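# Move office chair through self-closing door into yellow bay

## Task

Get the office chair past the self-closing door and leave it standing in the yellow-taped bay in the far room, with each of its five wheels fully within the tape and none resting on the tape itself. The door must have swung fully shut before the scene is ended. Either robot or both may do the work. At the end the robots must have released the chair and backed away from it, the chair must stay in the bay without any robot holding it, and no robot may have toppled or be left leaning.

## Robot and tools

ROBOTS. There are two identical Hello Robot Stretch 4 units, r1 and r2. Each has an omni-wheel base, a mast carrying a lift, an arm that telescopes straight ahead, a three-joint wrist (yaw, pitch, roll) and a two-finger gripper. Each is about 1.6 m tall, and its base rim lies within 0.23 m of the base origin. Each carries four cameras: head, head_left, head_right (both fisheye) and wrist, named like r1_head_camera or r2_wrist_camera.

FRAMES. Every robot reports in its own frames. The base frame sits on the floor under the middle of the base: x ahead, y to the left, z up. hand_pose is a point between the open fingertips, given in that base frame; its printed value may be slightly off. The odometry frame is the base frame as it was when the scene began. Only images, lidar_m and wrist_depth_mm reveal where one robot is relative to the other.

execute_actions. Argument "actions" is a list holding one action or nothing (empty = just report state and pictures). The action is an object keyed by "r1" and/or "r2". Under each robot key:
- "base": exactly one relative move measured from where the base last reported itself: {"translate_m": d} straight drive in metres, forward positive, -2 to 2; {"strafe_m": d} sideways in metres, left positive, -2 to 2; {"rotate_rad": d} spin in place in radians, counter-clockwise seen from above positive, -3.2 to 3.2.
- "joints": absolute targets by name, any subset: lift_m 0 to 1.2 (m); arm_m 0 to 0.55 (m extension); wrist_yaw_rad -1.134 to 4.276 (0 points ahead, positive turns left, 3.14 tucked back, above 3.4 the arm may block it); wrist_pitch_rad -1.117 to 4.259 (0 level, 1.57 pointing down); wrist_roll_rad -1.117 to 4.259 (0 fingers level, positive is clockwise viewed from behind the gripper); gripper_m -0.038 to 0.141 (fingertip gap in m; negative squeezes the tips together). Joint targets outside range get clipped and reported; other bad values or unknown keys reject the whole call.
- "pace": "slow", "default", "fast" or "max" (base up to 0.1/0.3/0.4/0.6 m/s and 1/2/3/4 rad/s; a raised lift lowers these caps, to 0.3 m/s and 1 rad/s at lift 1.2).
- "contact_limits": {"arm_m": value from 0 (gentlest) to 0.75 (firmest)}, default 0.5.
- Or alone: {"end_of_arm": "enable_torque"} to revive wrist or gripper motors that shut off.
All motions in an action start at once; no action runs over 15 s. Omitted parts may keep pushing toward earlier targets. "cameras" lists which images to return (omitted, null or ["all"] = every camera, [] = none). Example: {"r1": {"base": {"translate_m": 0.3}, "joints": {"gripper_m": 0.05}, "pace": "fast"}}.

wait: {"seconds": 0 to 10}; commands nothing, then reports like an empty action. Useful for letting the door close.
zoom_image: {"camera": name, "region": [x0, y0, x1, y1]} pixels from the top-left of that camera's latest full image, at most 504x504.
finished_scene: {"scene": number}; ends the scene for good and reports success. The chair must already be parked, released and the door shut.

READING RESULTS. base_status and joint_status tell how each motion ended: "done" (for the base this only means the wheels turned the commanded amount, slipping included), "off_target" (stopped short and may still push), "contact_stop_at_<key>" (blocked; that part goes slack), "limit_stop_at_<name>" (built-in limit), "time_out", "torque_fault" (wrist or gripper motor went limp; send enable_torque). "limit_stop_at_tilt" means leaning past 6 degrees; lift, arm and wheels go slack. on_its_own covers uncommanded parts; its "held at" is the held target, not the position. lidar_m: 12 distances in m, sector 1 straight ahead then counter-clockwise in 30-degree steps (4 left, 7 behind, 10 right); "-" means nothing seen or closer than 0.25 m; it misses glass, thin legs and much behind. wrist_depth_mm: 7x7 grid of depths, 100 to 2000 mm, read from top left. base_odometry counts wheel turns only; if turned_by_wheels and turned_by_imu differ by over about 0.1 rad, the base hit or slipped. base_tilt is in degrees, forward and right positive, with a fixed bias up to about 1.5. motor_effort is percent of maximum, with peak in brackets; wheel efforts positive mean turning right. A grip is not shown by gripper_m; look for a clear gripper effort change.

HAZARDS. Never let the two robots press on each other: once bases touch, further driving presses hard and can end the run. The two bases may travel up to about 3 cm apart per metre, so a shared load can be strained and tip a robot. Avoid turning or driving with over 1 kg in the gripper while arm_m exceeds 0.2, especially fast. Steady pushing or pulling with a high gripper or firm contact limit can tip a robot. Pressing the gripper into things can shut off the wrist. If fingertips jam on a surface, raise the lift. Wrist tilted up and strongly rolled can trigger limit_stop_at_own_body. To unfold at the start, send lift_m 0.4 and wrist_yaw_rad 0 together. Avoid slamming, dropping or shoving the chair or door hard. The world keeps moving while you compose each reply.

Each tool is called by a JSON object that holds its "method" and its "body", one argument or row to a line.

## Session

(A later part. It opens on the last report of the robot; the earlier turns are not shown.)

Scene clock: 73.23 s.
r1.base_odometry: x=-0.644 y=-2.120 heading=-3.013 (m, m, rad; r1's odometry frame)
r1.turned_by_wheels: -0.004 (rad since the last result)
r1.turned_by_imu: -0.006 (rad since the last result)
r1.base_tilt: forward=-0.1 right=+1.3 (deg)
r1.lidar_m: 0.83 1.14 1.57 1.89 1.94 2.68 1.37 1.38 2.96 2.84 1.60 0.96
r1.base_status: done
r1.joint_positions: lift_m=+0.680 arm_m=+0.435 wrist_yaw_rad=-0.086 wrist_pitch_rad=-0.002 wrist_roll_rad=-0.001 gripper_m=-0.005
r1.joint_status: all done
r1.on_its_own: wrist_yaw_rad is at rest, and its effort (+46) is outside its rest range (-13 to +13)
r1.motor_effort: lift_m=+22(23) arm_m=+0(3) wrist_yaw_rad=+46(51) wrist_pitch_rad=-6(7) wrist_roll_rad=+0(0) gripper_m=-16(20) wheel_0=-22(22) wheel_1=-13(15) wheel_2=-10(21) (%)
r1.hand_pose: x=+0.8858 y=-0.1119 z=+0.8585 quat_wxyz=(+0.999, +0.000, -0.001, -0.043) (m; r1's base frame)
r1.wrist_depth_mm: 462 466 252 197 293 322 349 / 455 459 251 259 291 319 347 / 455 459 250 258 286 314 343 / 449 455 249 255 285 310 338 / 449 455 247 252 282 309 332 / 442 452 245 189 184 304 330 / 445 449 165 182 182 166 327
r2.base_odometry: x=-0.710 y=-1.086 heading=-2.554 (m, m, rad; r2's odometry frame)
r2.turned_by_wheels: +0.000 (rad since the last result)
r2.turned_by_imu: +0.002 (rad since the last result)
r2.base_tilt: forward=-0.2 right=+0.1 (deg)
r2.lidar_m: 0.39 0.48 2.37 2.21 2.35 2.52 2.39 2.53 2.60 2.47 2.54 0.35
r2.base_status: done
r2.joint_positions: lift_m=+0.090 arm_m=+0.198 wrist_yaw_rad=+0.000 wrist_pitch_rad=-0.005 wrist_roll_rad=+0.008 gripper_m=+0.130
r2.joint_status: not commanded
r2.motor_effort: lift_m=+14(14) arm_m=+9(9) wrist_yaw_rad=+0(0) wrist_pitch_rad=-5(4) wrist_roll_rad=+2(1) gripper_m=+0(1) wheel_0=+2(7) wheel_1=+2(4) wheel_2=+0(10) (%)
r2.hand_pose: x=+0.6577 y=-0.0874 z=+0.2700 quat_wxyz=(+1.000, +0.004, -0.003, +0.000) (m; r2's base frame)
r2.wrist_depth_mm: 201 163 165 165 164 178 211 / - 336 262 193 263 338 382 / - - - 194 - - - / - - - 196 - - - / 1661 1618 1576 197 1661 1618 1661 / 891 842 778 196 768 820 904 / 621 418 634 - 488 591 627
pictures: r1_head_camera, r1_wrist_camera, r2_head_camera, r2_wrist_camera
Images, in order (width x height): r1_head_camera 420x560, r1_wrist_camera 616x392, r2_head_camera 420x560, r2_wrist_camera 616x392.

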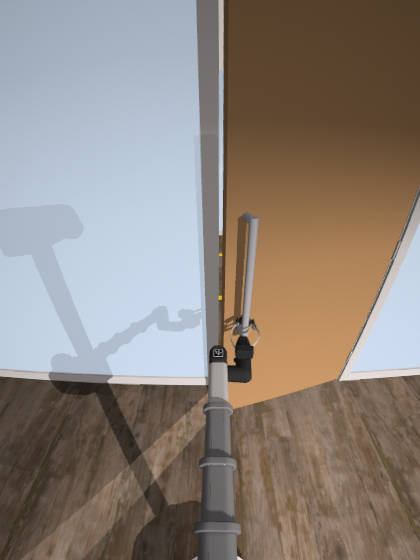

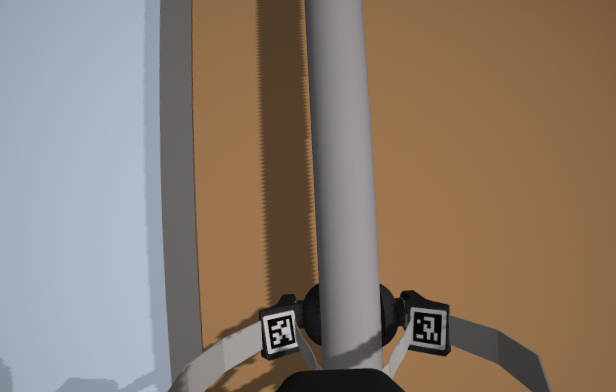

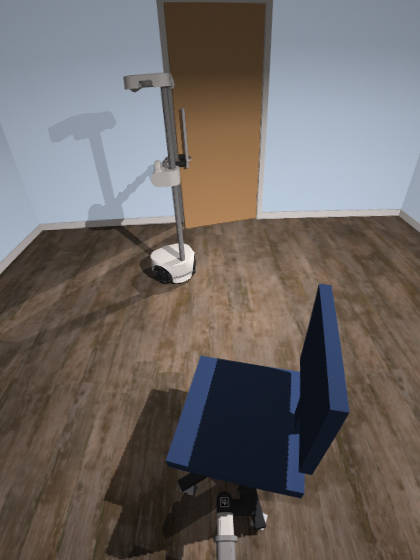

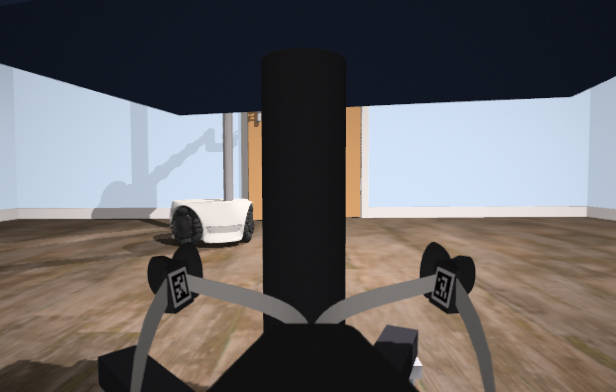

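{"method": "execute_actions", "body": {
  "actions": [
    {"r1":{"base":{"strafe_m":-0.075},"joints":{"wrist_yaw_rad":-0.14,"arm_m":0.292,"gripper_m":0.008}},"r2":{"joints":{"gripper_m":0.015}}}
  ],
  "cameras": ["r1_wrist_camera","r1_head_camera","r2_wrist_camera"]
}}

Scene clock: 96.47 s.
r1.base_odometry: x=-0.654 y=-2.046 heading=-3.013 (m, m, rad; r1's odometry frame)
r1.turned_by_wheels: +0.000 (rad since the last result)
r1.turned_by_imu: -0.008 (rad since the last result)
r1.base_tilt: forward=-0.1 right=+1.3 (deg)
r1.lidar_m: 0.66 1.15 1.57 1.96 2.03 2.71 1.37 1.43 2.90 2.75 1.63 0.86
r1.base_status: done
r1.joint_positions: lift_m=+0.680 arm_m=+0.293 wrist_yaw_rad=-0.141 wrist_pitch_rad=-0.002 wrist_roll_rad=-0.001 gripper_m=+0.008
r1.joint_status: all done
r1.motor_effort: lift_m=+22(22) arm_m=-4(9) wrist_yaw_rad=+3(55) wrist_pitch_rad=-7(7) wrist_roll_rad=+0(0) gripper_m=-7(21) wheel_0=-3(22) wheel_1=-3(19) wheel_2=+1(10) (%)
r1.hand_pose: x=+0.7371 y=-0.1271 z=+0.8584 quat_wxyz=(+0.998, -0.001, -0.001, -0.070) (m; r1's base frame)
r1.wrist_depth_mm: 591 597 230 180 319 399 500 / 585 585 230 176 314 389 488 / 580 580 227 175 309 382 480 / 580 574 226 175 304 375 462 / 580 574 224 175 300 373 459 / 569 574 220 175 190 366 449 / 569 569 206 170 234 347 439
r2.base_odometry: x=-0.710 y=-1.086 heading=-2.554 (m, m, rad; r2's odometry frame)
r2.turned_by_wheels: +0.000 (rad since the last result)
r2.turned_by_imu: +0.002 (rad since the last result)
r2.base_tilt: forward=-0.2 right=+0.1 (deg)
r2.lidar_m: 0.38 0.46 2.33 2.22 2.33 2.51 2.41 2.48 2.60 2.48 2.54 0.34
r2.base_status: not commanded
r2.joint_positions: lift_m=+0.090 arm_m=+0.199 wrist_yaw_rad=+0.005 wrist_pitch_rad=-0.005 wrist_roll_rad=+0.008 gripper_m=+0.015
r2.joint_status: all done
r2.motor_effort: lift_m=+14(15) arm_m=+5(9) wrist_yaw_rad=-13(21) wrist_pitch_rad=-8(7) wrist_roll_rad=+0(1) gripper_m=-22(21) wheel_0=+2(2) wheel_1=+2(2) wheel_2=+4(4) (%)
r2.hand_pose: x=+0.6589 y=-0.0860 z=+0.2699 quat_wxyz=(+1.000, +0.004, -0.002, +0.003) (m; r2's base frame)
r2.wrist_depth_mm: 208 163 163 165 165 164 211 / - 332 262 182 264 336 382 / - - - 184 - - - / - - - 185 - - - / 1576 1618 1537 186 1661 1576 1576 / 904 891 195 186 191 904 891 / 634 424 634 - 480 591 627
pictures: r1_head_camera, r1_wrist_camera, r2_wrist_camera
Images, in order (width x height): r1_head_camera 420x560, r1_wrist_camera 616x392, r2_wrist_camera 616x392.

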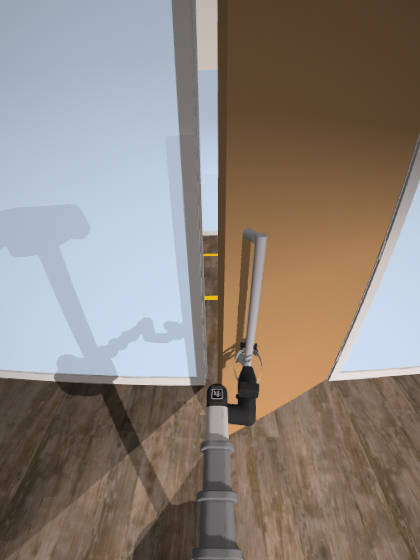

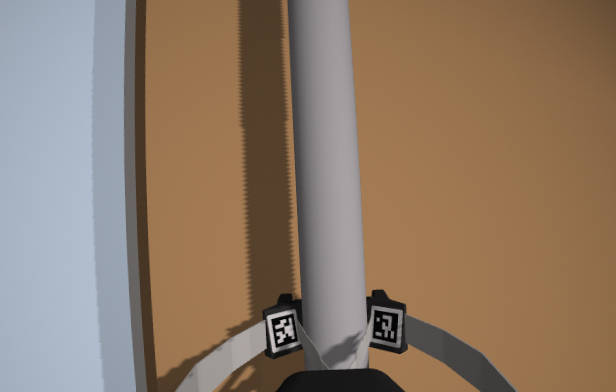

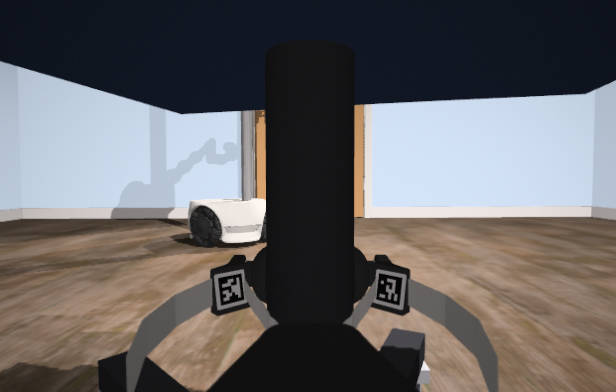

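{"method": "execute_actions", "body": {
  "actions": [
    {"r1":{"base":{"translate_m":-0.17},"joints":{"arm_m":0.433}},"r2":{"base":{"translate_m":0.3}}}
  ],
  "cameras": ["r1_wrist_camera","r2_head_camera","r2_wrist_camera"]
}}

Scene clock: 102.23 s.
r1.base_odometry: x=-0.486 y=-2.024 heading=-3.016 (m, m, rad; r1's odometry frame)
r1.turned_by_wheels: -0.003 (rad since the last result)
r1.turned_by_imu: -0.016 (rad since the last result)
r1.base_tilt: forward=-0.1 right=+1.2 (deg)
r1.lidar_m: 0.82 1.32 1.77 1.95 2.01 2.68 0.98 0.91 2.94 2.77 1.91 1.03
r1.base_status: done
r1.joint_positions: lift_m=+0.680 arm_m=+0.433 wrist_yaw_rad=-0.147 wrist_pitch_rad=-0.002 wrist_roll_rad=-0.001 gripper_m=+0.008
r1.joint_status: all done
r1.on_its_own: wrist_yaw_rad is at rest, and its effort (+20) is outside its rest range (-13 to +13)
r1.motor_effort: lift_m=+22(22) arm_m=-1(5) wrist_yaw_rad=+20(63) wrist_pitch_rad=-6(7) wrist_roll_rad=+1(1) gripper_m=-12(16) wheel_0=-20(24) wheel_1=-10(15) wheel_2=-6(25) (%)
r1.hand_pose: x=+0.8767 y=-0.1287 z=+0.8585 quat_wxyz=(+0.997, -0.001, -0.001, -0.073) (m; r1's base frame)
r1.wrist_depth_mm: 609 609 226 181 330 433 574 / 603 609 224 181 324 421 564 / 597 609 223 181 319 410 539 / 603 603 220 184 314 402 535 / 591 603 218 239 307 394 521 / 591 591 214 183 181 392 512 / 585 585 200 171 181 249 492
r2.base_odometry: x=-0.960 y=-1.252 heading=-2.554 (m, m, rad; r2's odometry frame)
r2.turned_by_wheels: +0.000 (rad since the last result)
r2.turned_by_imu: +0.003 (rad since the last result)
r2.base_tilt: forward=-0.2 right=+0.2 (deg)
r2.lidar_m: 0.39 0.46 2.35 2.23 2.32 2.80 2.71 2.83 2.59 2.49 2.57 0.33
r2.base_status: done
r2.joint_positions: lift_m=+0.090 arm_m=+0.199 wrist_yaw_rad=-0.001 wrist_pitch_rad=-0.005 wrist_roll_rad=+0.008 gripper_m=+0.015
r2.joint_status: not commanded
r2.motor_effort: lift_m=+14(14) arm_m=+5(5) wrist_yaw_rad=+2(28) wrist_pitch_rad=-6(3) wrist_roll_rad=+2(0) gripper_m=-20(21) wheel_0=+1(11) wheel_1=+0(7) wheel_2=-2(9) (%)
r2.hand_pose: x=+0.6583 y=-0.0878 z=+0.2701 quat_wxyz=(+1.000, +0.004, -0.003, -0.001) (m; r2's base frame)
r2.wrist_depth_mm: 209 163 164 165 165 165 211 / - 338 262 180 263 340 - / - - - 182 - - - / - - - 183 - - - / 1618 1281 1255 185 1576 1537 1661 / 904 904 193 185 191 904 891 / 627 418 634 - 477 609 621
pictures: r1_wrist_camera, r2_head_camera, r2_wrist_camera
Images, in order (width x height): r1_wrist_camera 616x392, r2_head_camera 420x560, r2_wrist_camera 616x392.

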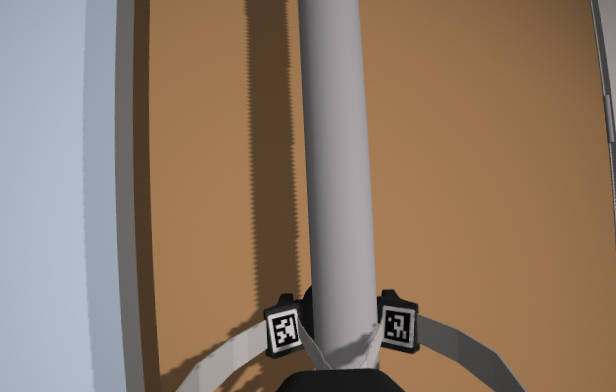

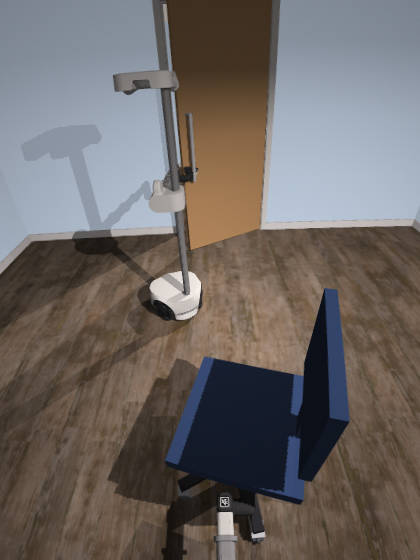

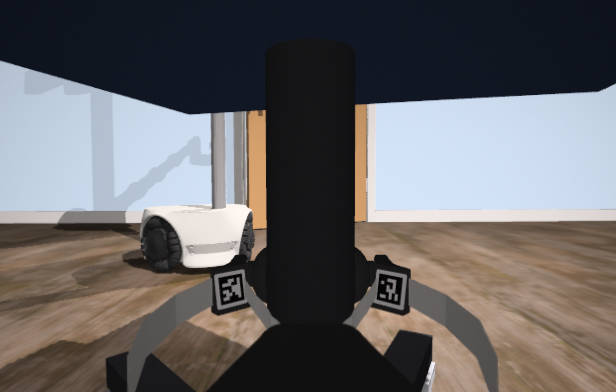

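{"method": "execute_actions", "body": {
  "actions": [
    {"r1":{"base":{"strafe_m":-0.165},"joints":{"arm_m":0.265,"wrist_yaw_rad":0.0}}}
  ],
  "cameras": ["r1_wrist_camera","r1_head_camera"]
}}

Scene clock: 107.70 s.
r1.base_odometry: x=-0.506 y=-1.860 heading=-3.016 (m, m, rad; r1's odometry frame)
r1.turned_by_wheels: +0.000 (rad since the last result)
r1.turned_by_imu: -0.062 (rad since the last result)
r1.base_tilt: forward=-0.1 right=+1.2 (deg)
r1.lidar_m: 0.64 1.25 1.66 2.07 2.16 2.69 0.89 0.91 2.81 2.62 2.02 1.03
r1.base_status: done
r1.joint_positions: lift_m=+0.680 arm_m=+0.266 wrist_yaw_rad=+0.001 wrist_pitch_rad=-0.002 wrist_roll_rad=-0.001 gripper_m=+0.008
r1.joint_status: all done
r1.motor_effort: lift_m=+22(22) arm_m=-4(20) wrist_yaw_rad=-1(69) wrist_pitch_rad=-6(16) wrist_roll_rad=+0(1) gripper_m=-5(18) wheel_0=+3(24) wheel_1=-2(29) wheel_2=+6(15) (%)
r1.hand_pose: x=+0.7251 y=-0.0872 z=+0.8585 quat_wxyz=(+1.000, -0.001, -0.001, +0.000) (m; r1's base frame)
r1.wrist_depth_mm: 798 190 223 170 373 569 831 / 798 188 220 170 362 544 820 / 788 187 218 169 353 521 809 / 778 186 216 167 345 504 820 / 778 187 214 166 343 496 809 / 778 185 210 165 188 484 778 / 768 182 183 162 181 436 723
r2.base_odometry: x=-0.960 y=-1.252 heading=-2.554 (m, m, rad; r2's odometry frame)
r2.turned_by_wheels: +0.000 (rad since the last result)
r2.turned_by_imu: +0.002 (rad since the last result)
r2.base_tilt: forward=-0.3 right=+0.1 (deg)
r2.lidar_m: 0.38 0.47 2.36 2.20 2.31 2.80 2.70 2.81 2.61 2.46 2.56 0.35
r2.base_status: not commanded
r2.joint_positions: lift_m=+0.090 arm_m=+0.199 wrist_yaw_rad=-0.001 wrist_pitch_rad=-0.005 wrist_roll_rad=+0.008 gripper_m=+0.015
r2.joint_status: not commanded
r2.motor_effort: lift_m=+14(14) arm_m=+5(5) wrist_yaw_rad=+4(6) wrist_pitch_rad=-7(5) wrist_roll_rad=+1(2) gripper_m=-17(18) wheel_0=+1(1) wheel_1=+0(0) wheel_2=-2(2) (%)
r2.hand_pose: x=+0.6583 y=-0.0878 z=+0.2701 quat_wxyz=(+1.000, +0.004, -0.003, -0.001) (m; r2's base frame)
r2.wrist_depth_mm: 210 164 165 165 165 164 211 / - 336 263 180 263 340 - / - - - 182 - - - / - - - 183 - - - / 1661 1618 1229 185 1618 1576 1576 / 891 904 194 184 191 904 904 / 634 418 627 - 477 609 621
pictures: r1_head_camera, r1_wrist_camera
Images, in order (width x height): r1_head_camera 420x560, r1_wrist_camera 616x392.

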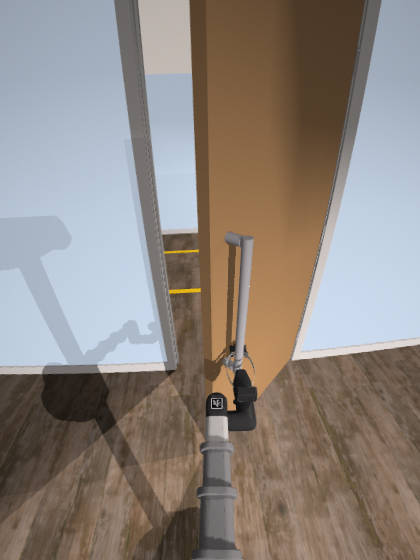

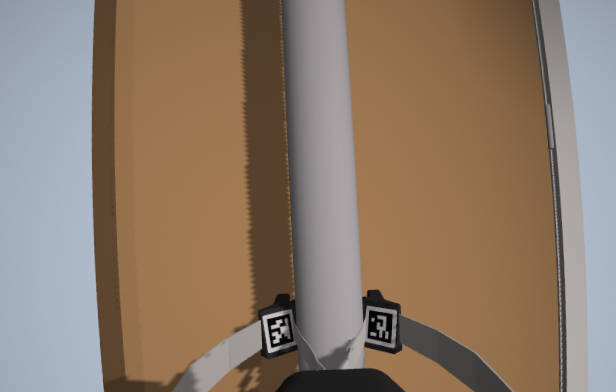

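{"method": "execute_actions", "body": {
  "actions": [
    {"r1":{"base":{"strafe_m":-0.248},"joints":{"arm_m":0.145,"wrist_yaw_rad":0.2},"pace":"slow"}}
  ],
  "cameras": ["r1_wrist_camera","r1_head_camera"]
}}

Scene clock: 116.57 s.
r1.base_odometry: x=-0.537 y=-1.614 heading=-3.015 (m, m, rad; r1's odometry frame)
r1.turned_by_wheels: +0.000 (rad since the last result)
r1.turned_by_imu: -0.098 (rad since the last result)
r1.base_tilt: forward=-0.1 right=+1.2 (deg)
r1.lidar_m: 0.50 1.34 1.58 2.31 2.34 2.81 0.87 0.92 2.72 2.41 2.34 1.44
r1.base_status: done
r1.joint_positions: lift_m=+0.680 arm_m=+0.146 wrist_yaw_rad=+0.205 wrist_pitch_rad=-0.002 wrist_roll_rad=-0.001 gripper_m=+0.008
r1.joint_status: all done
r1.on_its_own: wrist_yaw_rad is at rest, and its effort (-15) is outside its rest range (-13 to +13)
r1.motor_effort: lift_m=+22(22) arm_m=-4(26) wrist_yaw_rad=-15(27) wrist_pitch_rad=-6(9) wrist_roll_rad=+0(1) gripper_m=-6(22) wheel_0=+4(10) wheel_1=-3(25) wheel_2=+3(10) (%)
r1.hand_pose: x=+0.6168 y=-0.0268 z=+0.8586 quat_wxyz=(+0.995, +0.000, -0.001, +0.102) (m; r1's base frame)
r1.wrist_depth_mm: 159 169 217 159 469 917 904 / 158 168 215 158 455 917 904 / 156 167 213 156 442 891 904 / 156 166 210 154 427 904 904 / 156 163 208 154 418 891 891 / 156 161 196 154 336 842 878 / 158 159 175 150 266 683 891
r2.base_odometry: x=-0.960 y=-1.252 heading=-2.554 (m, m, rad; r2's odometry frame)
r2.turned_by_wheels: +0.000 (rad since the last result)
r2.turned_by_imu: +0.002 (rad since the last result)
r2.base_tilt: forward=-0.2 right=+0.1 (deg)
r2.lidar_m: 0.39 0.44 2.35 2.19 2.32 2.82 2.72 2.81 2.58 2.48 2.58 0.36
r2.base_status: not commanded
r2.joint_positions: lift_m=+0.090 arm_m=+0.199 wrist_yaw_rad=-0.001 wrist_pitch_rad=-0.005 wrist_roll_rad=+0.008 gripper_m=+0.015
r2.joint_status: not commanded
r2.motor_effort: lift_m=+14(14) arm_m=+6(5) wrist_yaw_rad=+5(5) wrist_pitch_rad=-6(6) wrist_roll_rad=+1(2) gripper_m=-20(20) wheel_0=+1(1) wheel_1=+0(0) wheel_2=-2(2) (%)
r2.hand_pose: x=+0.6583 y=-0.0878 z=+0.2701 quat_wxyz=(+1.000, +0.004, -0.003, -0.001) (m; r2's base frame)
r2.wrist_depth_mm: 210 163 164 165 165 165 211 / - 336 262 181 265 338 - / - - - 182 - - - / - - - 183 - - - / 1576 1576 1397 185 1576 1537 1618 / 904 931 194 183 191 904 891 / 627 421 634 - 480 609 627
pictures: r1_head_camera, r1_wrist_camera
Images, in order (width x height): r1_head_camera 420x560, r1_wrist_camera 616x392.

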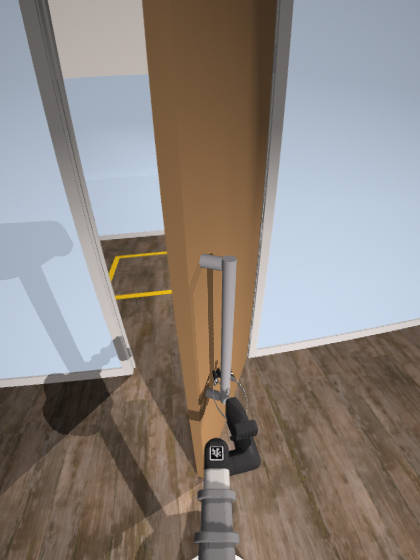

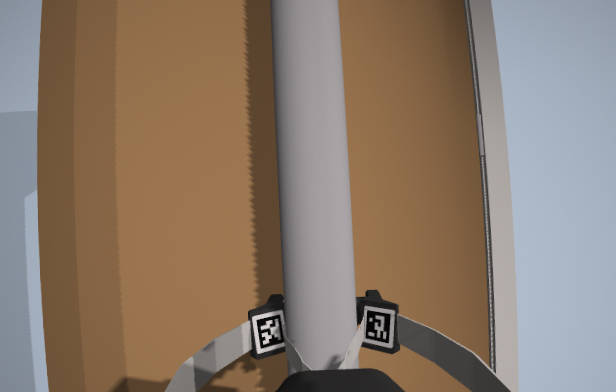

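{"method": "execute_actions", "body": {
  "actions": [
    {"r1":{"base":{"strafe_m":-0.36},"joints":{"arm_m":0.133,"wrist_yaw_rad":0.55},"pace":"fast"}}
  ],
  "cameras": ["r1_wrist_camera","r1_head_camera"]
}}

Scene clock: 124.47 s.
r1.base_odometry: x=-0.583 y=-1.257 heading=-3.014 (m, m, rad; r1's odometry frame)
r1.turned_by_wheels: +0.002 (rad since the last result)
r1.turned_by_imu: +0.197 (rad since the last result)
r1.base_tilt: forward=-0.2 right=+1.2 (deg)
r1.lidar_m: 0.49 0.49 1.86 2.63 2.77 0.93 0.90 2.94 2.17 2.09 1.85 1.37
r1.base_status: done
r1.joint_positions: lift_m=+0.680 arm_m=+0.132 wrist_yaw_rad=+0.567 wrist_pitch_rad=-0.003 wrist_roll_rad=-0.001 gripper_m=+0.008
r1.joint_status: all done
r1.on_its_own: wrist_yaw_rad is at rest, and its effort (-49) is outside its rest range (-13 to +13)
r1.motor_effort: lift_m=+19(22) arm_m=+7(13) wrist_yaw_rad=-49(100) wrist_pitch_rad=-5(18) wrist_roll_rad=+1(3) gripper_m=-7(28) wheel_0=+13(27) wheel_1=+9(19) wheel_2=+2(16) (%)
r1.hand_pose: x=+0.5929 y=+0.0812 z=+0.8589 quat_wxyz=(+0.960, +0.000, -0.001, +0.280) (m; r1's base frame)
r1.wrist_depth_mm: - 195 209 256 298 370 459 / - 193 208 251 296 362 445 / - 192 206 250 291 355 439 / - 191 207 155 287 349 424 / - 189 206 150 283 343 415 / - 186 200 148 216 340 413 / - 180 165 141 263 322 402
r2.base_odometry: x=-0.960 y=-1.252 heading=-2.554 (m, m, rad; r2's odometry frame)
r2.turned_by_wheels: +0.000 (rad since the last result)
r2.turned_by_imu: +0.002 (rad since the last result)
r2.base_tilt: forward=-0.2 right=+0.1 (deg)
r2.lidar_m: 0.39 0.46 2.36 2.21 2.32 2.82 2.70 2.81 2.58 2.48 2.58 0.35
r2.base_status: not commanded
r2.joint_positions: lift_m=+0.090 arm_m=+0.199 wrist_yaw_rad=-0.001 wrist_pitch_rad=-0.005 wrist_roll_rad=+0.008 gripper_m=+0.015
r2.joint_status: not commanded
r2.motor_effort: lift_m=+14(14) arm_m=+5(5) wrist_yaw_rad=+3(4) wrist_pitch_rad=-5(4) wrist_roll_rad=+0(1) gripper_m=-17(18) wheel_0=+1(1) wheel_1=+0(0) wheel_2=-2(2) (%)
r2.hand_pose: x=+0.6583 y=-0.0878 z=+0.2701 quat_wxyz=(+1.000, +0.004, -0.003, -0.001) (m; r2's base frame)
r2.wrist_depth_mm: 208 164 165 165 165 164 211 / - 340 263 181 263 340 - / - - - 182 - - - / - - - 183 1397 - - / 1618 1576 1576 185 1205 1618 1618 / 904 917 193 185 192 917 904 / 627 421 627 - 477 615 621
pictures: r1_head_camera, r1_wrist_camera
Images, in order (width x height): r1_head_camera 420x560, r1_wrist_camera 616x392.

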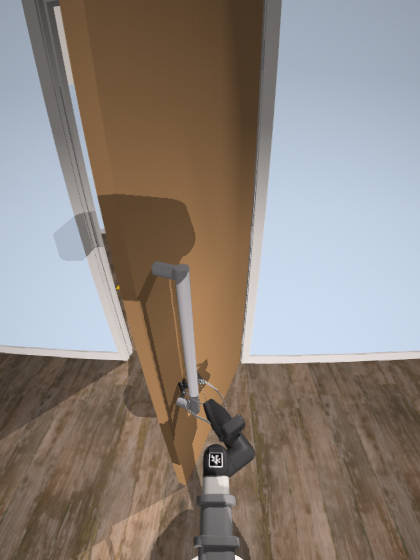

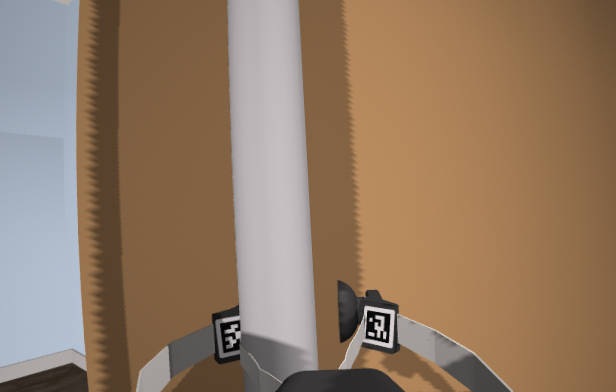

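{"method": "execute_actions", "body": {
  "actions": [
    {"r1":{"base":{"strafe_m":-0.24},"joints":{"arm_m":0.082,"wrist_yaw_rad":0.68}}}
  ],
  "cameras": ["r1_wrist_camera","r1_head_camera"]
}}

Scene clock: 129.83 s.
r1.base_odometry: x=-0.614 y=-1.019 heading=-3.013 (m, m, rad; r1's odometry frame)
r1.turned_by_wheels: +0.000 (rad since the last result)
r1.turned_by_imu: +0.018 (rad since the last result)
r1.base_tilt: forward=-0.2 right=+1.2 (deg)
r1.lidar_m: 0.44 0.42 1.92 2.88 3.02 0.94 1.05 2.54 1.93 1.83 1.80 1.31
r1.base_status: done
r1.joint_positions: lift_m=+0.680 arm_m=+0.082 wrist_yaw_rad=+0.690 wrist_pitch_rad=-0.002 wrist_roll_rad=-0.001 gripper_m=+0.008
r1.joint_status: all done
r1.on_its_own: wrist_yaw_rad is at rest, and its effort (-27) is outside its rest range (-13 to +13)
r1.motor_effort: lift_m=+20(20) arm_m=+1(21) wrist_yaw_rad=-27(48) wrist_pitch_rad=-6(10) wrist_roll_rad=+1(1) gripper_m=-6(21) wheel_0=+5(23) wheel_1=+3(17) wheel_2=-4(20) (%)
r1.hand_pose: x=+0.5310 y=+0.1161 z=+0.8588 quat_wxyz=(+0.941, +0.000, -0.001, +0.338) (m; r1's base frame)
r1.wrist_depth_mm: - 182 209 147 320 436 609 / - 181 208 146 314 421 585 / - 180 205 145 306 413 564 / - 178 207 145 303 399 549 / - 177 206 143 298 389 530 / - 175 198 142 270 387 525 / - 172 175 140 268 357 496
r2.base_odometry: x=-0.960 y=-1.252 heading=-2.554 (m, m, rad; r2's odometry frame)
r2.turned_by_wheels: +0.000 (rad since the last result)
r2.turned_by_imu: +0.002 (rad since the last result)
r2.base_tilt: forward=-0.2 right=+0.2 (deg)
r2.lidar_m: 0.39 0.47 2.37 2.22 2.30 2.80 2.69 2.80 2.58 2.48 2.55 0.36
r2.base_status: not commanded
r2.joint_positions: lift_m=+0.090 arm_m=+0.199 wrist_yaw_rad=-0.001 wrist_pitch_rad=-0.005 wrist_roll_rad=+0.008 gripper_m=+0.015
r2.joint_status: not commanded
r2.motor_effort: lift_m=+14(14) arm_m=+5(5) wrist_yaw_rad=+4(5) wrist_pitch_rad=-5(5) wrist_roll_rad=+2(2) gripper_m=-20(20) wheel_0=+1(1) wheel_1=+0(0) wheel_2=-2(2) (%)
r2.hand_pose: x=+0.6583 y=-0.0878 z=+0.2701 quat_wxyz=(+1.000, +0.004, -0.003, -0.001) (m; r2's base frame)
r2.wrist_depth_mm: 209 163 165 165 166 164 211 / - 338 263 180 264 336 - / - - - 182 - - - / - - - 184 - - - / 1618 1661 1576 185 1255 1229 1618 / 904 917 194 184 191 904 891 / 634 421 634 - 477 609 627
pictures: r1_head_camera, r1_wrist_camera
Images, in order (width x height): r1_head_camera 420x560, r1_wrist_camera 616x392.

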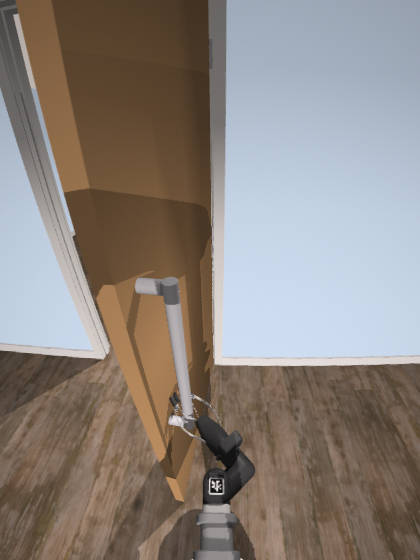

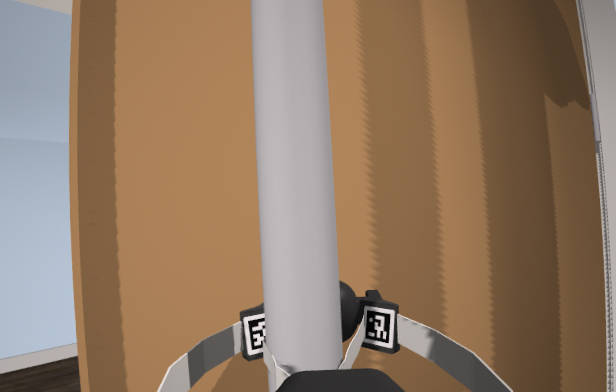

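{"method": "execute_actions", "body": {
  "actions": [
    {"r1":{"base":{"strafe_m":-0.26},"joints":{"arm_m":0.11,"wrist_yaw_rad":1.15}},"r2":{"base":{"translate_m":0.3}}}
  ],
  "cameras": ["r1_wrist_camera","r1_head_left_camera","r2_head_camera","r2_wrist_camera"]
}}

Scene clock: 135.00 s.
r1.base_odometry: x=-0.647 y=-0.762 heading=-3.012 (m, m, rad; r1's odometry frame)
r1.turned_by_wheels: +0.001 (rad since the last result)
r1.turned_by_imu: +0.119 (rad since the last result)
r1.base_tilt: forward=-0.1 right=+1.1 (deg)
r1.lidar_m: 0.87 0.45 2.09 3.13 0.91 0.91 4.05 2.00 1.60 1.59 1.56 1.23
r1.base_status: done
r1.joint_positions: lift_m=+0.680 arm_m=+0.110 wrist_yaw_rad=+1.175 wrist_pitch_rad=-0.003 wrist_roll_rad=-0.001 gripper_m=+0.008
r1.joint_status: wrist_yaw_rad off_target (ended at +1.175, target +1.150); the others done
r1.on_its_own: wrist_yaw_rad is at rest, and its effort (-72) is outside its rest range (-13 to +13)
r1.motor_effort: lift_m=+19(19) arm_m=+1(14) wrist_yaw_rad=-72(78) wrist_pitch_rad=-4(12) wrist_roll_rad=+0(1) gripper_m=-15(33) wheel_0=+13(23) wheel_1=+5(23) wheel_2=+1(25) (%)
r1.hand_pose: x=+0.4727 y=+0.2325 z=+0.8590 quat_wxyz=(+0.832, +0.000, -0.002, +0.554) (m; r1's base frame)
r1.wrist_depth_mm: - - 265 194 285 296 306 / - - 263 191 282 294 303 / - - 262 187 279 290 301 / - - 258 187 277 286 297 / - - 257 186 276 286 294 / - - 251 185 217 282 291 / - - 180 180 267 279 289
r2.base_odometry: x=-1.209 y=-1.418 heading=-2.555 (m, m, rad; r2's odometry frame)
r2.turned_by_wheels: -0.001 (rad since the last result)
r2.turned_by_imu: -0.003 (rad since the last result)
r2.base_tilt: forward=-0.2 right=+0.1 (deg)
r2.lidar_m: 0.33 0.49 2.37 2.22 2.32 3.12 3.02 3.11 2.61 2.48 2.54 0.36
r2.base_status: done
r2.joint_positions: lift_m=+0.090 arm_m=+0.199 wrist_yaw_rad=-0.010 wrist_pitch_rad=-0.005 wrist_roll_rad=+0.008 gripper_m=+0.015
r2.joint_status: not commanded
r2.on_its_own: wrist_yaw_rad is at rest, and its effort (+28) is outside its rest range (-13 to +13)
r2.motor_effort: lift_m=+15(14) arm_m=+6(6) wrist_yaw_rad=+28(43) wrist_pitch_rad=-7(5) wrist_roll_rad=+0(1) gripper_m=-18(19) wheel_0=-3(8) wheel_1=+0(5) wheel_2=-5(17) (%)
r2.hand_pose: x=+0.6576 y=-0.0902 z=+0.2700 quat_wxyz=(+1.000, +0.004, -0.003, -0.005) (m; r2's base frame)
r2.wrist_depth_mm: 202 163 164 165 165 164 211 / - 338 264 181 264 336 691 / - - - 182 1983 - - / - - - 183 1983 - - / 1618 1576 1618 185 1430 1205 991 / 931 917 192 184 192 820 904 / 621 564 466 - 634 477 627
pictures: r1_head_left_camera, r1_wrist_camera, r2_head_camera, r2_wrist_camera
Images, in order (width x height): r1_head_left_camera 420x672, r1_wrist_camera 616x392, r2_head_camera 420x560, r2_wrist_camera 616x392.

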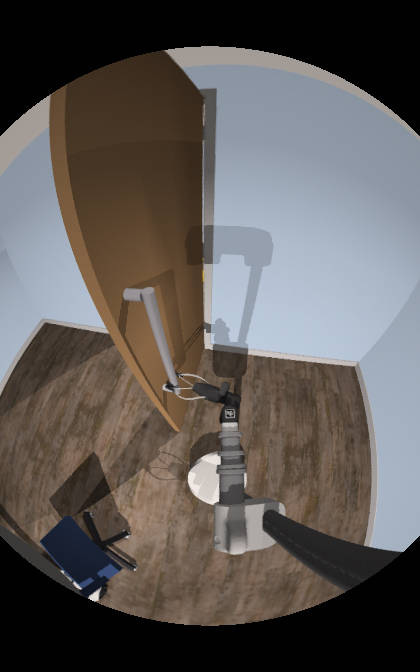

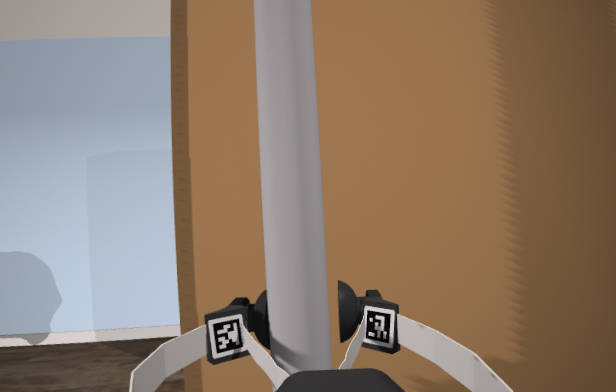

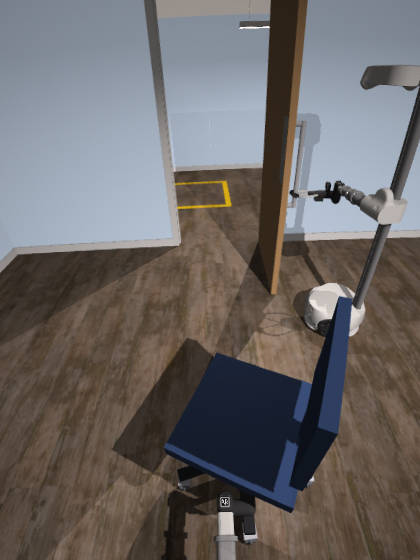

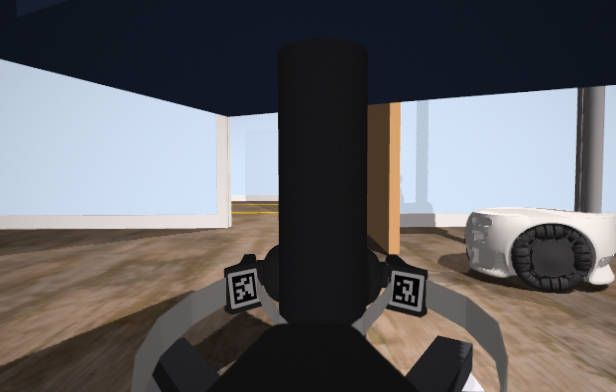

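{"method": "execute_actions", "body": {
  "actions": [
    {"r1":{"base":{"strafe_m":-0.14},"joints":{"arm_m":0.065,"gripper_m":0.0},"pace":"slow"},"r2":{"base":{"translate_m":0.4}}}
  ],
  "cameras": ["r1_wrist_camera","r1_head_left_camera","r2_head_camera","r2_wrist_camera"]
}}

Scene clock: 142.23 s.
r1.base_odometry: x=-0.665 y=-0.623 heading=-3.013 (m, m, rad; r1's odometry frame)
r1.turned_by_wheels: -0.001 (rad since the last result)
r1.turned_by_imu: -0.003 (rad since the last result)
r1.base_tilt: forward=-0.1 right=+1.2 (deg)
r1.lidar_m: 1.07 0.41 2.06 0.88 0.74 1.42 3.70 1.83 1.47 1.43 1.50 1.21
r1.base_status: done
r1.joint_positions: lift_m=+0.680 arm_m=+0.067 wrist_yaw_rad=+1.134 wrist_pitch_rad=-0.001 wrist_roll_rad=-0.001 gripper_m=+0.000
r1.joint_status: all done
r1.on_its_own: wrist_yaw_rad is at rest, and its effort (+45) is outside its rest range (-13 to +13); wrist_yaw_rad moved -0.041 to your old target +1.150
r1.motor_effort: lift_m=+19(19) arm_m=-12(11) wrist_yaw_rad=+45(74) wrist_pitch_rad=-9(9) wrist_roll_rad=+1(1) gripper_m=-18(19) wheel_0=-1(24) wheel_1=-14(13) wheel_2=+2(2) (%)
r1.hand_pose: x=+0.4392 y=+0.2245 z=+0.8585 quat_wxyz=(+0.843, +0.000, -0.001, +0.537) (m; r1's base frame)
r1.wrist_depth_mm: - - 245 195 303 345 389 / - - 245 196 300 340 387 / - - 241 254 296 336 375 / - - 242 253 293 332 373 / - - 240 250 290 327 366 / - - 237 189 183 324 362 / - - 165 182 182 158 359
r2.base_odometry: x=-1.543 y=-1.640 heading=-2.555 (m, m, rad; r2's odometry frame)
r2.turned_by_wheels: +0.000 (rad since the last result)
r2.turned_by_imu: -0.002 (rad since the last result)
r2.base_tilt: forward=-0.2 right=+0.1 (deg)
r2.lidar_m: 0.32 0.53 2.37 2.27 2.31 3.16 3.46 3.54 2.58 2.47 1.46 0.34
r2.base_status: done
r2.joint_positions: lift_m=+0.090 arm_m=+0.199 wrist_yaw_rad=-0.005 wrist_pitch_rad=-0.005 wrist_roll_rad=+0.008 gripper_m=+0.015
r2.joint_status: not commanded
r2.on_its_own: wrist_yaw_rad is at rest, and its effort (+15) is outside its rest range (-13 to +13)
r2.motor_effort: lift_m=+14(14) arm_m=+6(5) wrist_yaw_rad=+15(36) wrist_pitch_rad=-5(3) wrist_roll_rad=+1(2) gripper_m=-20(18) wheel_0=+0(5) wheel_1=-1(5) wheel_2=-1(17) (%)
r2.hand_pose: x=+0.6580 y=-0.0890 z=+0.2700 quat_wxyz=(+1.000, +0.004, -0.003, -0.003) (m; r2's base frame)
r2.wrist_depth_mm: 179 163 164 165 164 165 211 / - 338 263 179 263 338 - / 1983 1983 - 180 1576 1281 - / - - - 180 1618 1229 - / 1661 1708 1661 182 1430 1229 1499 / 904 891 191 182 189 831 891 / 627 603 449 - 668 439 627
pictures: r1_head_left_camera, r1_wrist_camera, r2_head_camera, r2_wrist_camera
Images, in order (width x height): r1_head_left_camera 420x672, r1_wrist_camera 616x392, r2_head_camera 420x560, r2_wrist_camera 616x392.

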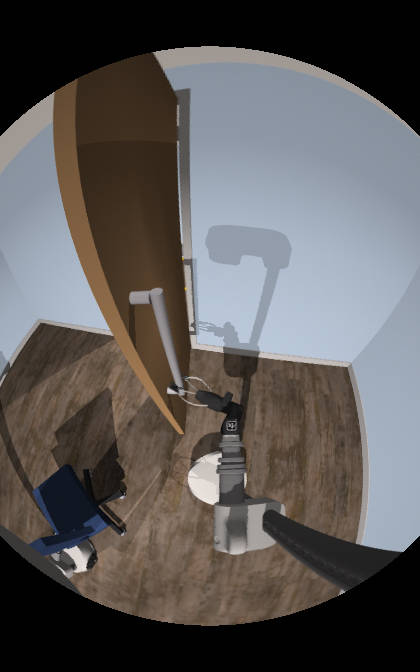

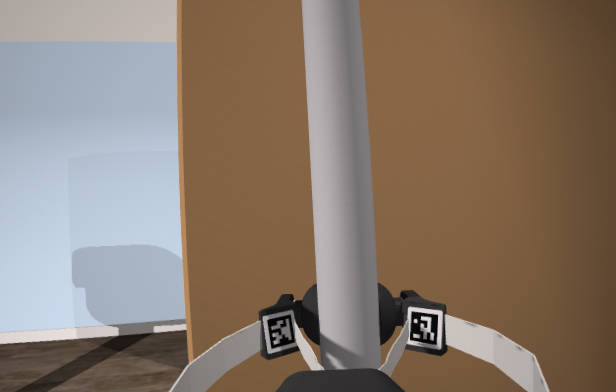

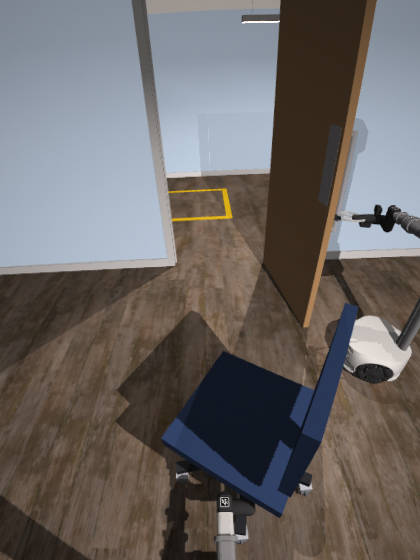

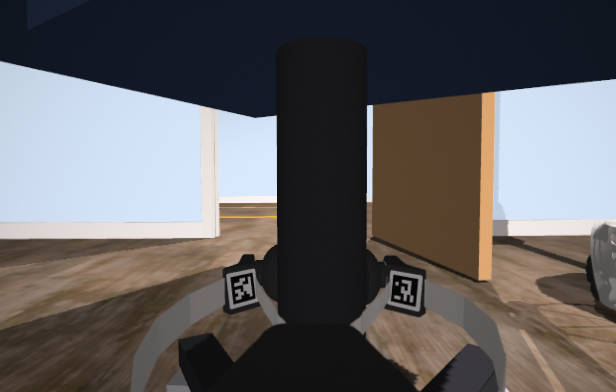

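{"method": "execute_actions", "body": {
  "actions": [
    {"r1":{"joints":{"arm_m":0.083},"pace":"slow"},"r2":{"base":{"translate_m":0.9},"pace":"fast"}}
  ],
  "cameras": ["r1_head_left_camera","r2_head_camera","r2_head_right_camera","r2_wrist_camera"]
}}

Scene clock: 150.17 s.
r1.base_odometry: x=-0.665 y=-0.623 heading=-3.012 (m, m, rad; r1's odometry frame)
r1.turned_by_wheels: +0.001 (rad since the last result)
r1.turned_by_imu: -0.001 (rad since the last result)
r1.base_tilt: forward=-0.1 right=+1.2 (deg)
r1.lidar_m: 1.06 0.44 0.60 0.79 0.83 4.68 3.70 1.84 1.46 1.43 1.52 1.23
r1.base_status: not commanded
r1.joint_positions: lift_m=+0.680 arm_m=+0.082 wrist_yaw_rad=+1.154 wrist_pitch_rad=-0.002 wrist_roll_rad=-0.001 gripper_m=+0.000
r1.joint_status: all done
r1.motor_effort: lift_m=+19(19) arm_m=+6(13) wrist_yaw_rad=-11(45) wrist_pitch_rad=-6(8) wrist_roll_rad=+1(1) gripper_m=-14(20) wheel_0=+1(1) wheel_1=-6(14) wheel_2=+2(2) (%)
r1.hand_pose: x=+0.4496 y=+0.2284 z=+0.8587 quat_wxyz=(+0.838, +0.000, -0.001, +0.546) (m; r1's base frame)
r1.wrist_depth_mm: - - 252 191 303 340 377 / - - 251 191 300 332 370 / - - 247 189 294 330 366 / - 535 245 186 291 325 359 / 699 535 243 186 289 324 355 / 699 539 236 186 189 319 351 / - 539 175 180 185 151 345
r2.base_odometry: x=-2.292 y=-2.138 heading=-2.555 (m, m, rad; r2's odometry frame)
r2.turned_by_wheels: +0.000 (rad since the last result)
r2.turned_by_imu: -0.003 (rad since the last result)
r2.base_tilt: forward=-0.2 right=+0.1 (deg)
r2.lidar_m: 0.31 0.53 2.12 2.29 2.35 3.15 - 3.59 2.54 0.83 0.81 0.30
r2.base_status: done
r2.joint_positions: lift_m=+0.090 arm_m=+0.199 wrist_yaw_rad=-0.003 wrist_pitch_rad=-0.005 wrist_roll_rad=+0.008 gripper_m=+0.015
r2.joint_status: not commanded
r2.motor_effort: lift_m=+14(14) arm_m=+5(5) wrist_yaw_rad=+7(33) wrist_pitch_rad=-7(7) wrist_roll_rad=+0(1) gripper_m=-20(21) wheel_0=+0(6) wheel_1=+0(6) wheel_2=+2(20) (%)
r2.hand_pose: x=+0.6582 y=-0.0882 z=+0.2700 quat_wxyz=(+1.000, +0.004, -0.002, -0.001) (m; r2's base frame)
r2.wrist_depth_mm: 192 163 165 165 165 164 164 / 1078 336 264 171 264 340 580 / 1098 1078 - 173 - 842 615 / 1098 1078 - 174 - 820 615 / 1078 1118 1618 175 1229 820 615 / 904 904 193 175 189 759 621 / 621 597 627 - 676 585 585
pictures: r1_head_left_camera, r2_head_camera, r2_head_right_camera, r2_wrist_camera
Images, in order (width x height): r1_head_left_camera 420x672, r2_head_camera 420x560, r2_head_right_camera 420x672, r2_wrist_camera 616x392.

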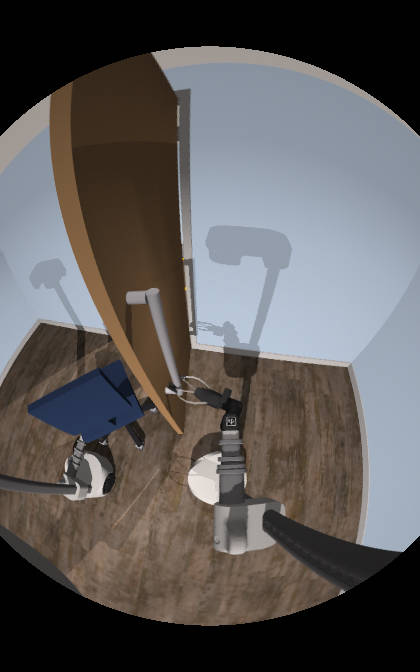

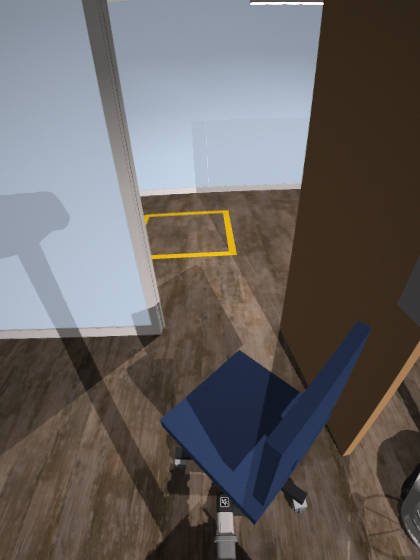

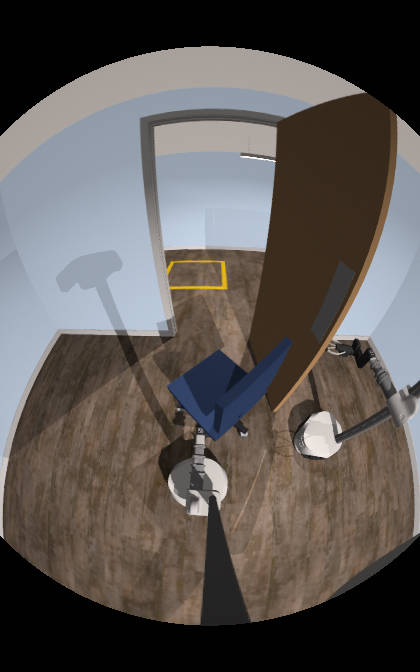

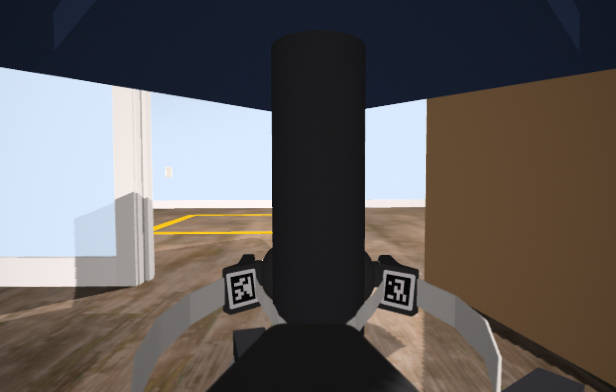

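{"method": "execute_actions", "body": {
  "actions": [
    {"r2":{"base":{"rotate_rad":0.05},"pace":"slow"}}
  ],
  "cameras": []
}}

{"method": "execute_actions", "body": {
  "actions": [
    {"r2":{"base":{"translate_m":0.55}}}
  ],
  "cameras": ["r2_head_camera","r2_head_right_camera","r2_wrist_camera"]
}}

Scene clock: 153.50 s.
r1.base_odometry: x=-0.665 y=-0.623 heading=-3.012 (m, m, rad; r1's odometry frame)
r1.turned_by_wheels: +0.000 (rad since the last result)
r1.turned_by_imu: -0.001 (rad since the last result)
r1.base_tilt: forward=-0.2 right=+1.2 (deg)
r1.lidar_m: 1.03 0.43 0.63 0.80 0.87 4.66 3.66 1.84 1.48 1.45 1.51 1.21
r1.base_status: not commanded
r1.joint_positions: lift_m=+0.680 arm_m=+0.082 wrist_yaw_rad=+1.154 wrist_pitch_rad=-0.002 wrist_roll_rad=-0.001 gripper_m=+0.000
r1.joint_status: not commanded
r1.motor_effort: lift_m=+19(19) arm_m=+6(6) wrist_yaw_rad=-11(11) wrist_pitch_rad=-6(6) wrist_roll_rad=+0(1) gripper_m=-14(15) wheel_0=+1(1) wheel_1=-6(6) wheel_2=+2(2) (%)
r1.hand_pose: x=+0.4496 y=+0.2284 z=+0.8587 quat_wxyz=(+0.838, +0.000, -0.001, +0.546) (m; r1's base frame)
r1.wrist_depth_mm: - - 252 191 303 342 377 / - - 249 191 298 336 370 / - - 247 189 296 329 366 / - 603 244 185 293 325 359 / - 580 243 186 291 322 355 / - 585 237 185 189 319 351 / - 580 176 180 185 151 345
r2.base_odometry: x=-2.292 y=-2.138 heading=-2.505 (m, m, rad; r2's odometry frame)
r2.turned_by_wheels: +0.049 (rad since the last result)
r2.turned_by_imu: +0.049 (rad since the last result)
r2.base_tilt: forward=-0.2 right=+0.1 (deg)
r2.lidar_m: 0.32 0.57 2.20 2.27 2.42 3.38 - 3.42 2.49 0.81 0.80 0.27
r2.base_status: done
r2.joint_positions: lift_m=+0.090 arm_m=+0.199 wrist_yaw_rad=-0.001 wrist_pitch_rad=-0.005 wrist_roll_rad=+0.008 gripper_m=+0.015
r2.joint_status: not commanded
r2.motor_effort: lift_m=+14(14) arm_m=+5(5) wrist_yaw_rad=+4(60) wrist_pitch_rad=-6(7) wrist_roll_rad=+1(0) gripper_m=-20(19) wheel_0=-5(17) wheel_1=-3(8) wheel_2=-1(14) (%)
r2.hand_pose: x=+0.6583 y=-0.0878 z=+0.2699 quat_wxyz=(+1.000, +0.004, -0.002, -0.001) (m; r2's base frame)
r2.wrist_depth_mm: 195 164 164 165 165 165 164 / 1098 336 263 171 264 340 627 / 1118 1118 - 173 - 931 683 / 1118 1118 - 174 - 946 683 / 1138 1160 1618 174 1661 931 676 / 904 904 192 174 185 798 676 / 621 591 634 - 668 597 621
pictures: none
No camera images: the call's "cameras" was empty. Leave "cameras" out to get every camera's image.

Scene clock: 156.83 s.
r1.base_odometry: x=-0.665 y=-0.623 heading=-3.012 (m, m, rad; r1's odometry frame)
r1.turned_by_wheels: +0.000 (rad since the last result)
r1.turned_by_imu: -0.001 (rad since the last result)
r1.base_tilt: forward=-0.2 right=+1.2 (deg)
r1.lidar_m: 1.02 0.44 0.81 0.85 3.64 4.64 3.66 1.81 1.48 1.44 1.53 1.22
r1.base_status: not commanded
r1.joint_positions: lift_m=+0.680 arm_m=+0.082 wrist_yaw_rad=+1.154 wrist_pitch_rad=-0.002 wrist_roll_rad=-0.001 gripper_m=+0.000
r1.joint_status: not commanded
r1.motor_effort: lift_m=+19(19) arm_m=+6(6) wrist_yaw_rad=-11(11) wrist_pitch_rad=-6(6) wrist_roll_rad=+0(0) gripper_m=-12(16) wheel_0=+1(1) wheel_1=-6(6) wheel_2=+2(2) (%)
r1.hand_pose: x=+0.4496 y=+0.2284 z=+0.8587 quat_wxyz=(+0.838, +0.000, -0.001, +0.546) (m; r1's base frame)
r1.wrist_depth_mm: - - 251 191 304 340 375 / - - 251 192 300 336 373 / - - 247 189 298 329 368 / - - 244 185 293 325 359 / - - 243 186 290 322 353 / - - 236 186 189 319 351 / - - 175 181 184 151 345
r2.base_odometry: x=-2.735 y=-2.465 heading=-2.505 (m, m, rad; r2's odometry frame)
r2.turned_by_wheels: +0.000 (rad since the last result)
r2.turned_by_imu: +0.003 (rad since the last result)
r2.base_tilt: forward=-0.2 right=+0.1 (deg)
r2.lidar_m: 0.27 0.53 1.42 2.25 2.37 3.30 - 3.43 0.81 0.61 0.63 0.29
r2.base_status: done
r2.joint_positions: lift_m=+0.090 arm_m=+0.199 wrist_yaw_rad=-0.001 wrist_pitch_rad=-0.004 wrist_roll_rad=+0.008 gripper_m=+0.015
r2.joint_status: not commanded
r2.motor_effort: lift_m=+14(15) arm_m=+5(5) wrist_yaw_rad=+1(22) wrist_pitch_rad=-10(10) wrist_roll_rad=+2(0) gripper_m=-13(20) wheel_0=+3(16) wheel_1=+0(7) wheel_2=+2(17) (%)
r2.hand_pose: x=+0.6584 y=-0.0876 z=+0.2697 quat_wxyz=(+1.000, +0.004, -0.002, +0.000) (m; r2's base frame)
r2.wrist_depth_mm: 183 165 166 138 167 167 190 / 544 - 342 138 307 - - / 580 - - 140 - - - / 585 - - 141 - - - / 591 1576 1661 142 1576 1661 1366 / 585 891 186 142 188 904 798 / 564 591 627 - 661 597 621
pictures: r2_head_camera, r2_head_right_camera, r2_wrist_camera
Images, in order (width x height): r2_head_camera 420x560, r2_head_right_camera 420x672, r2_wrist_camera 616x392.

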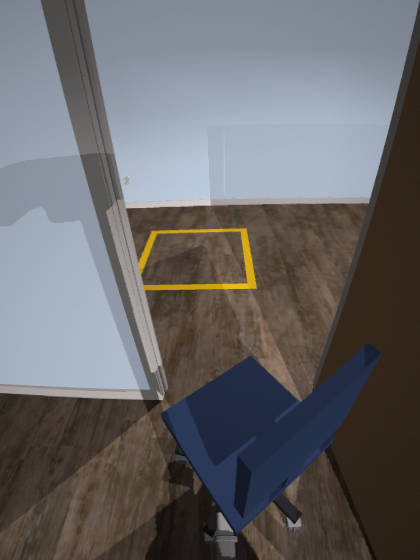

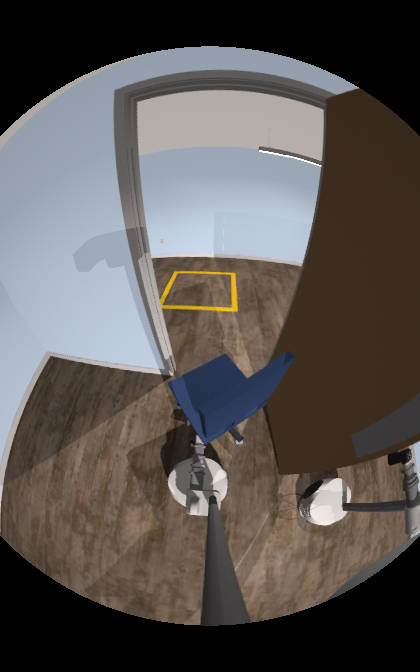

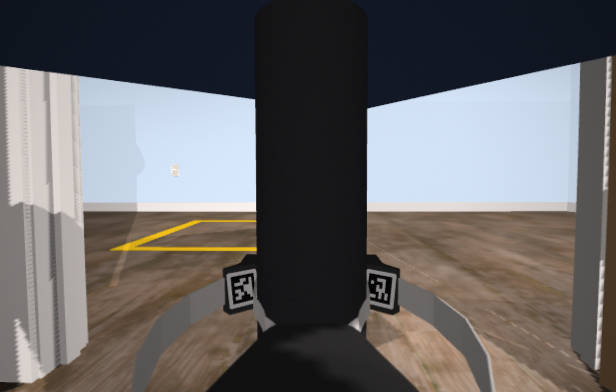

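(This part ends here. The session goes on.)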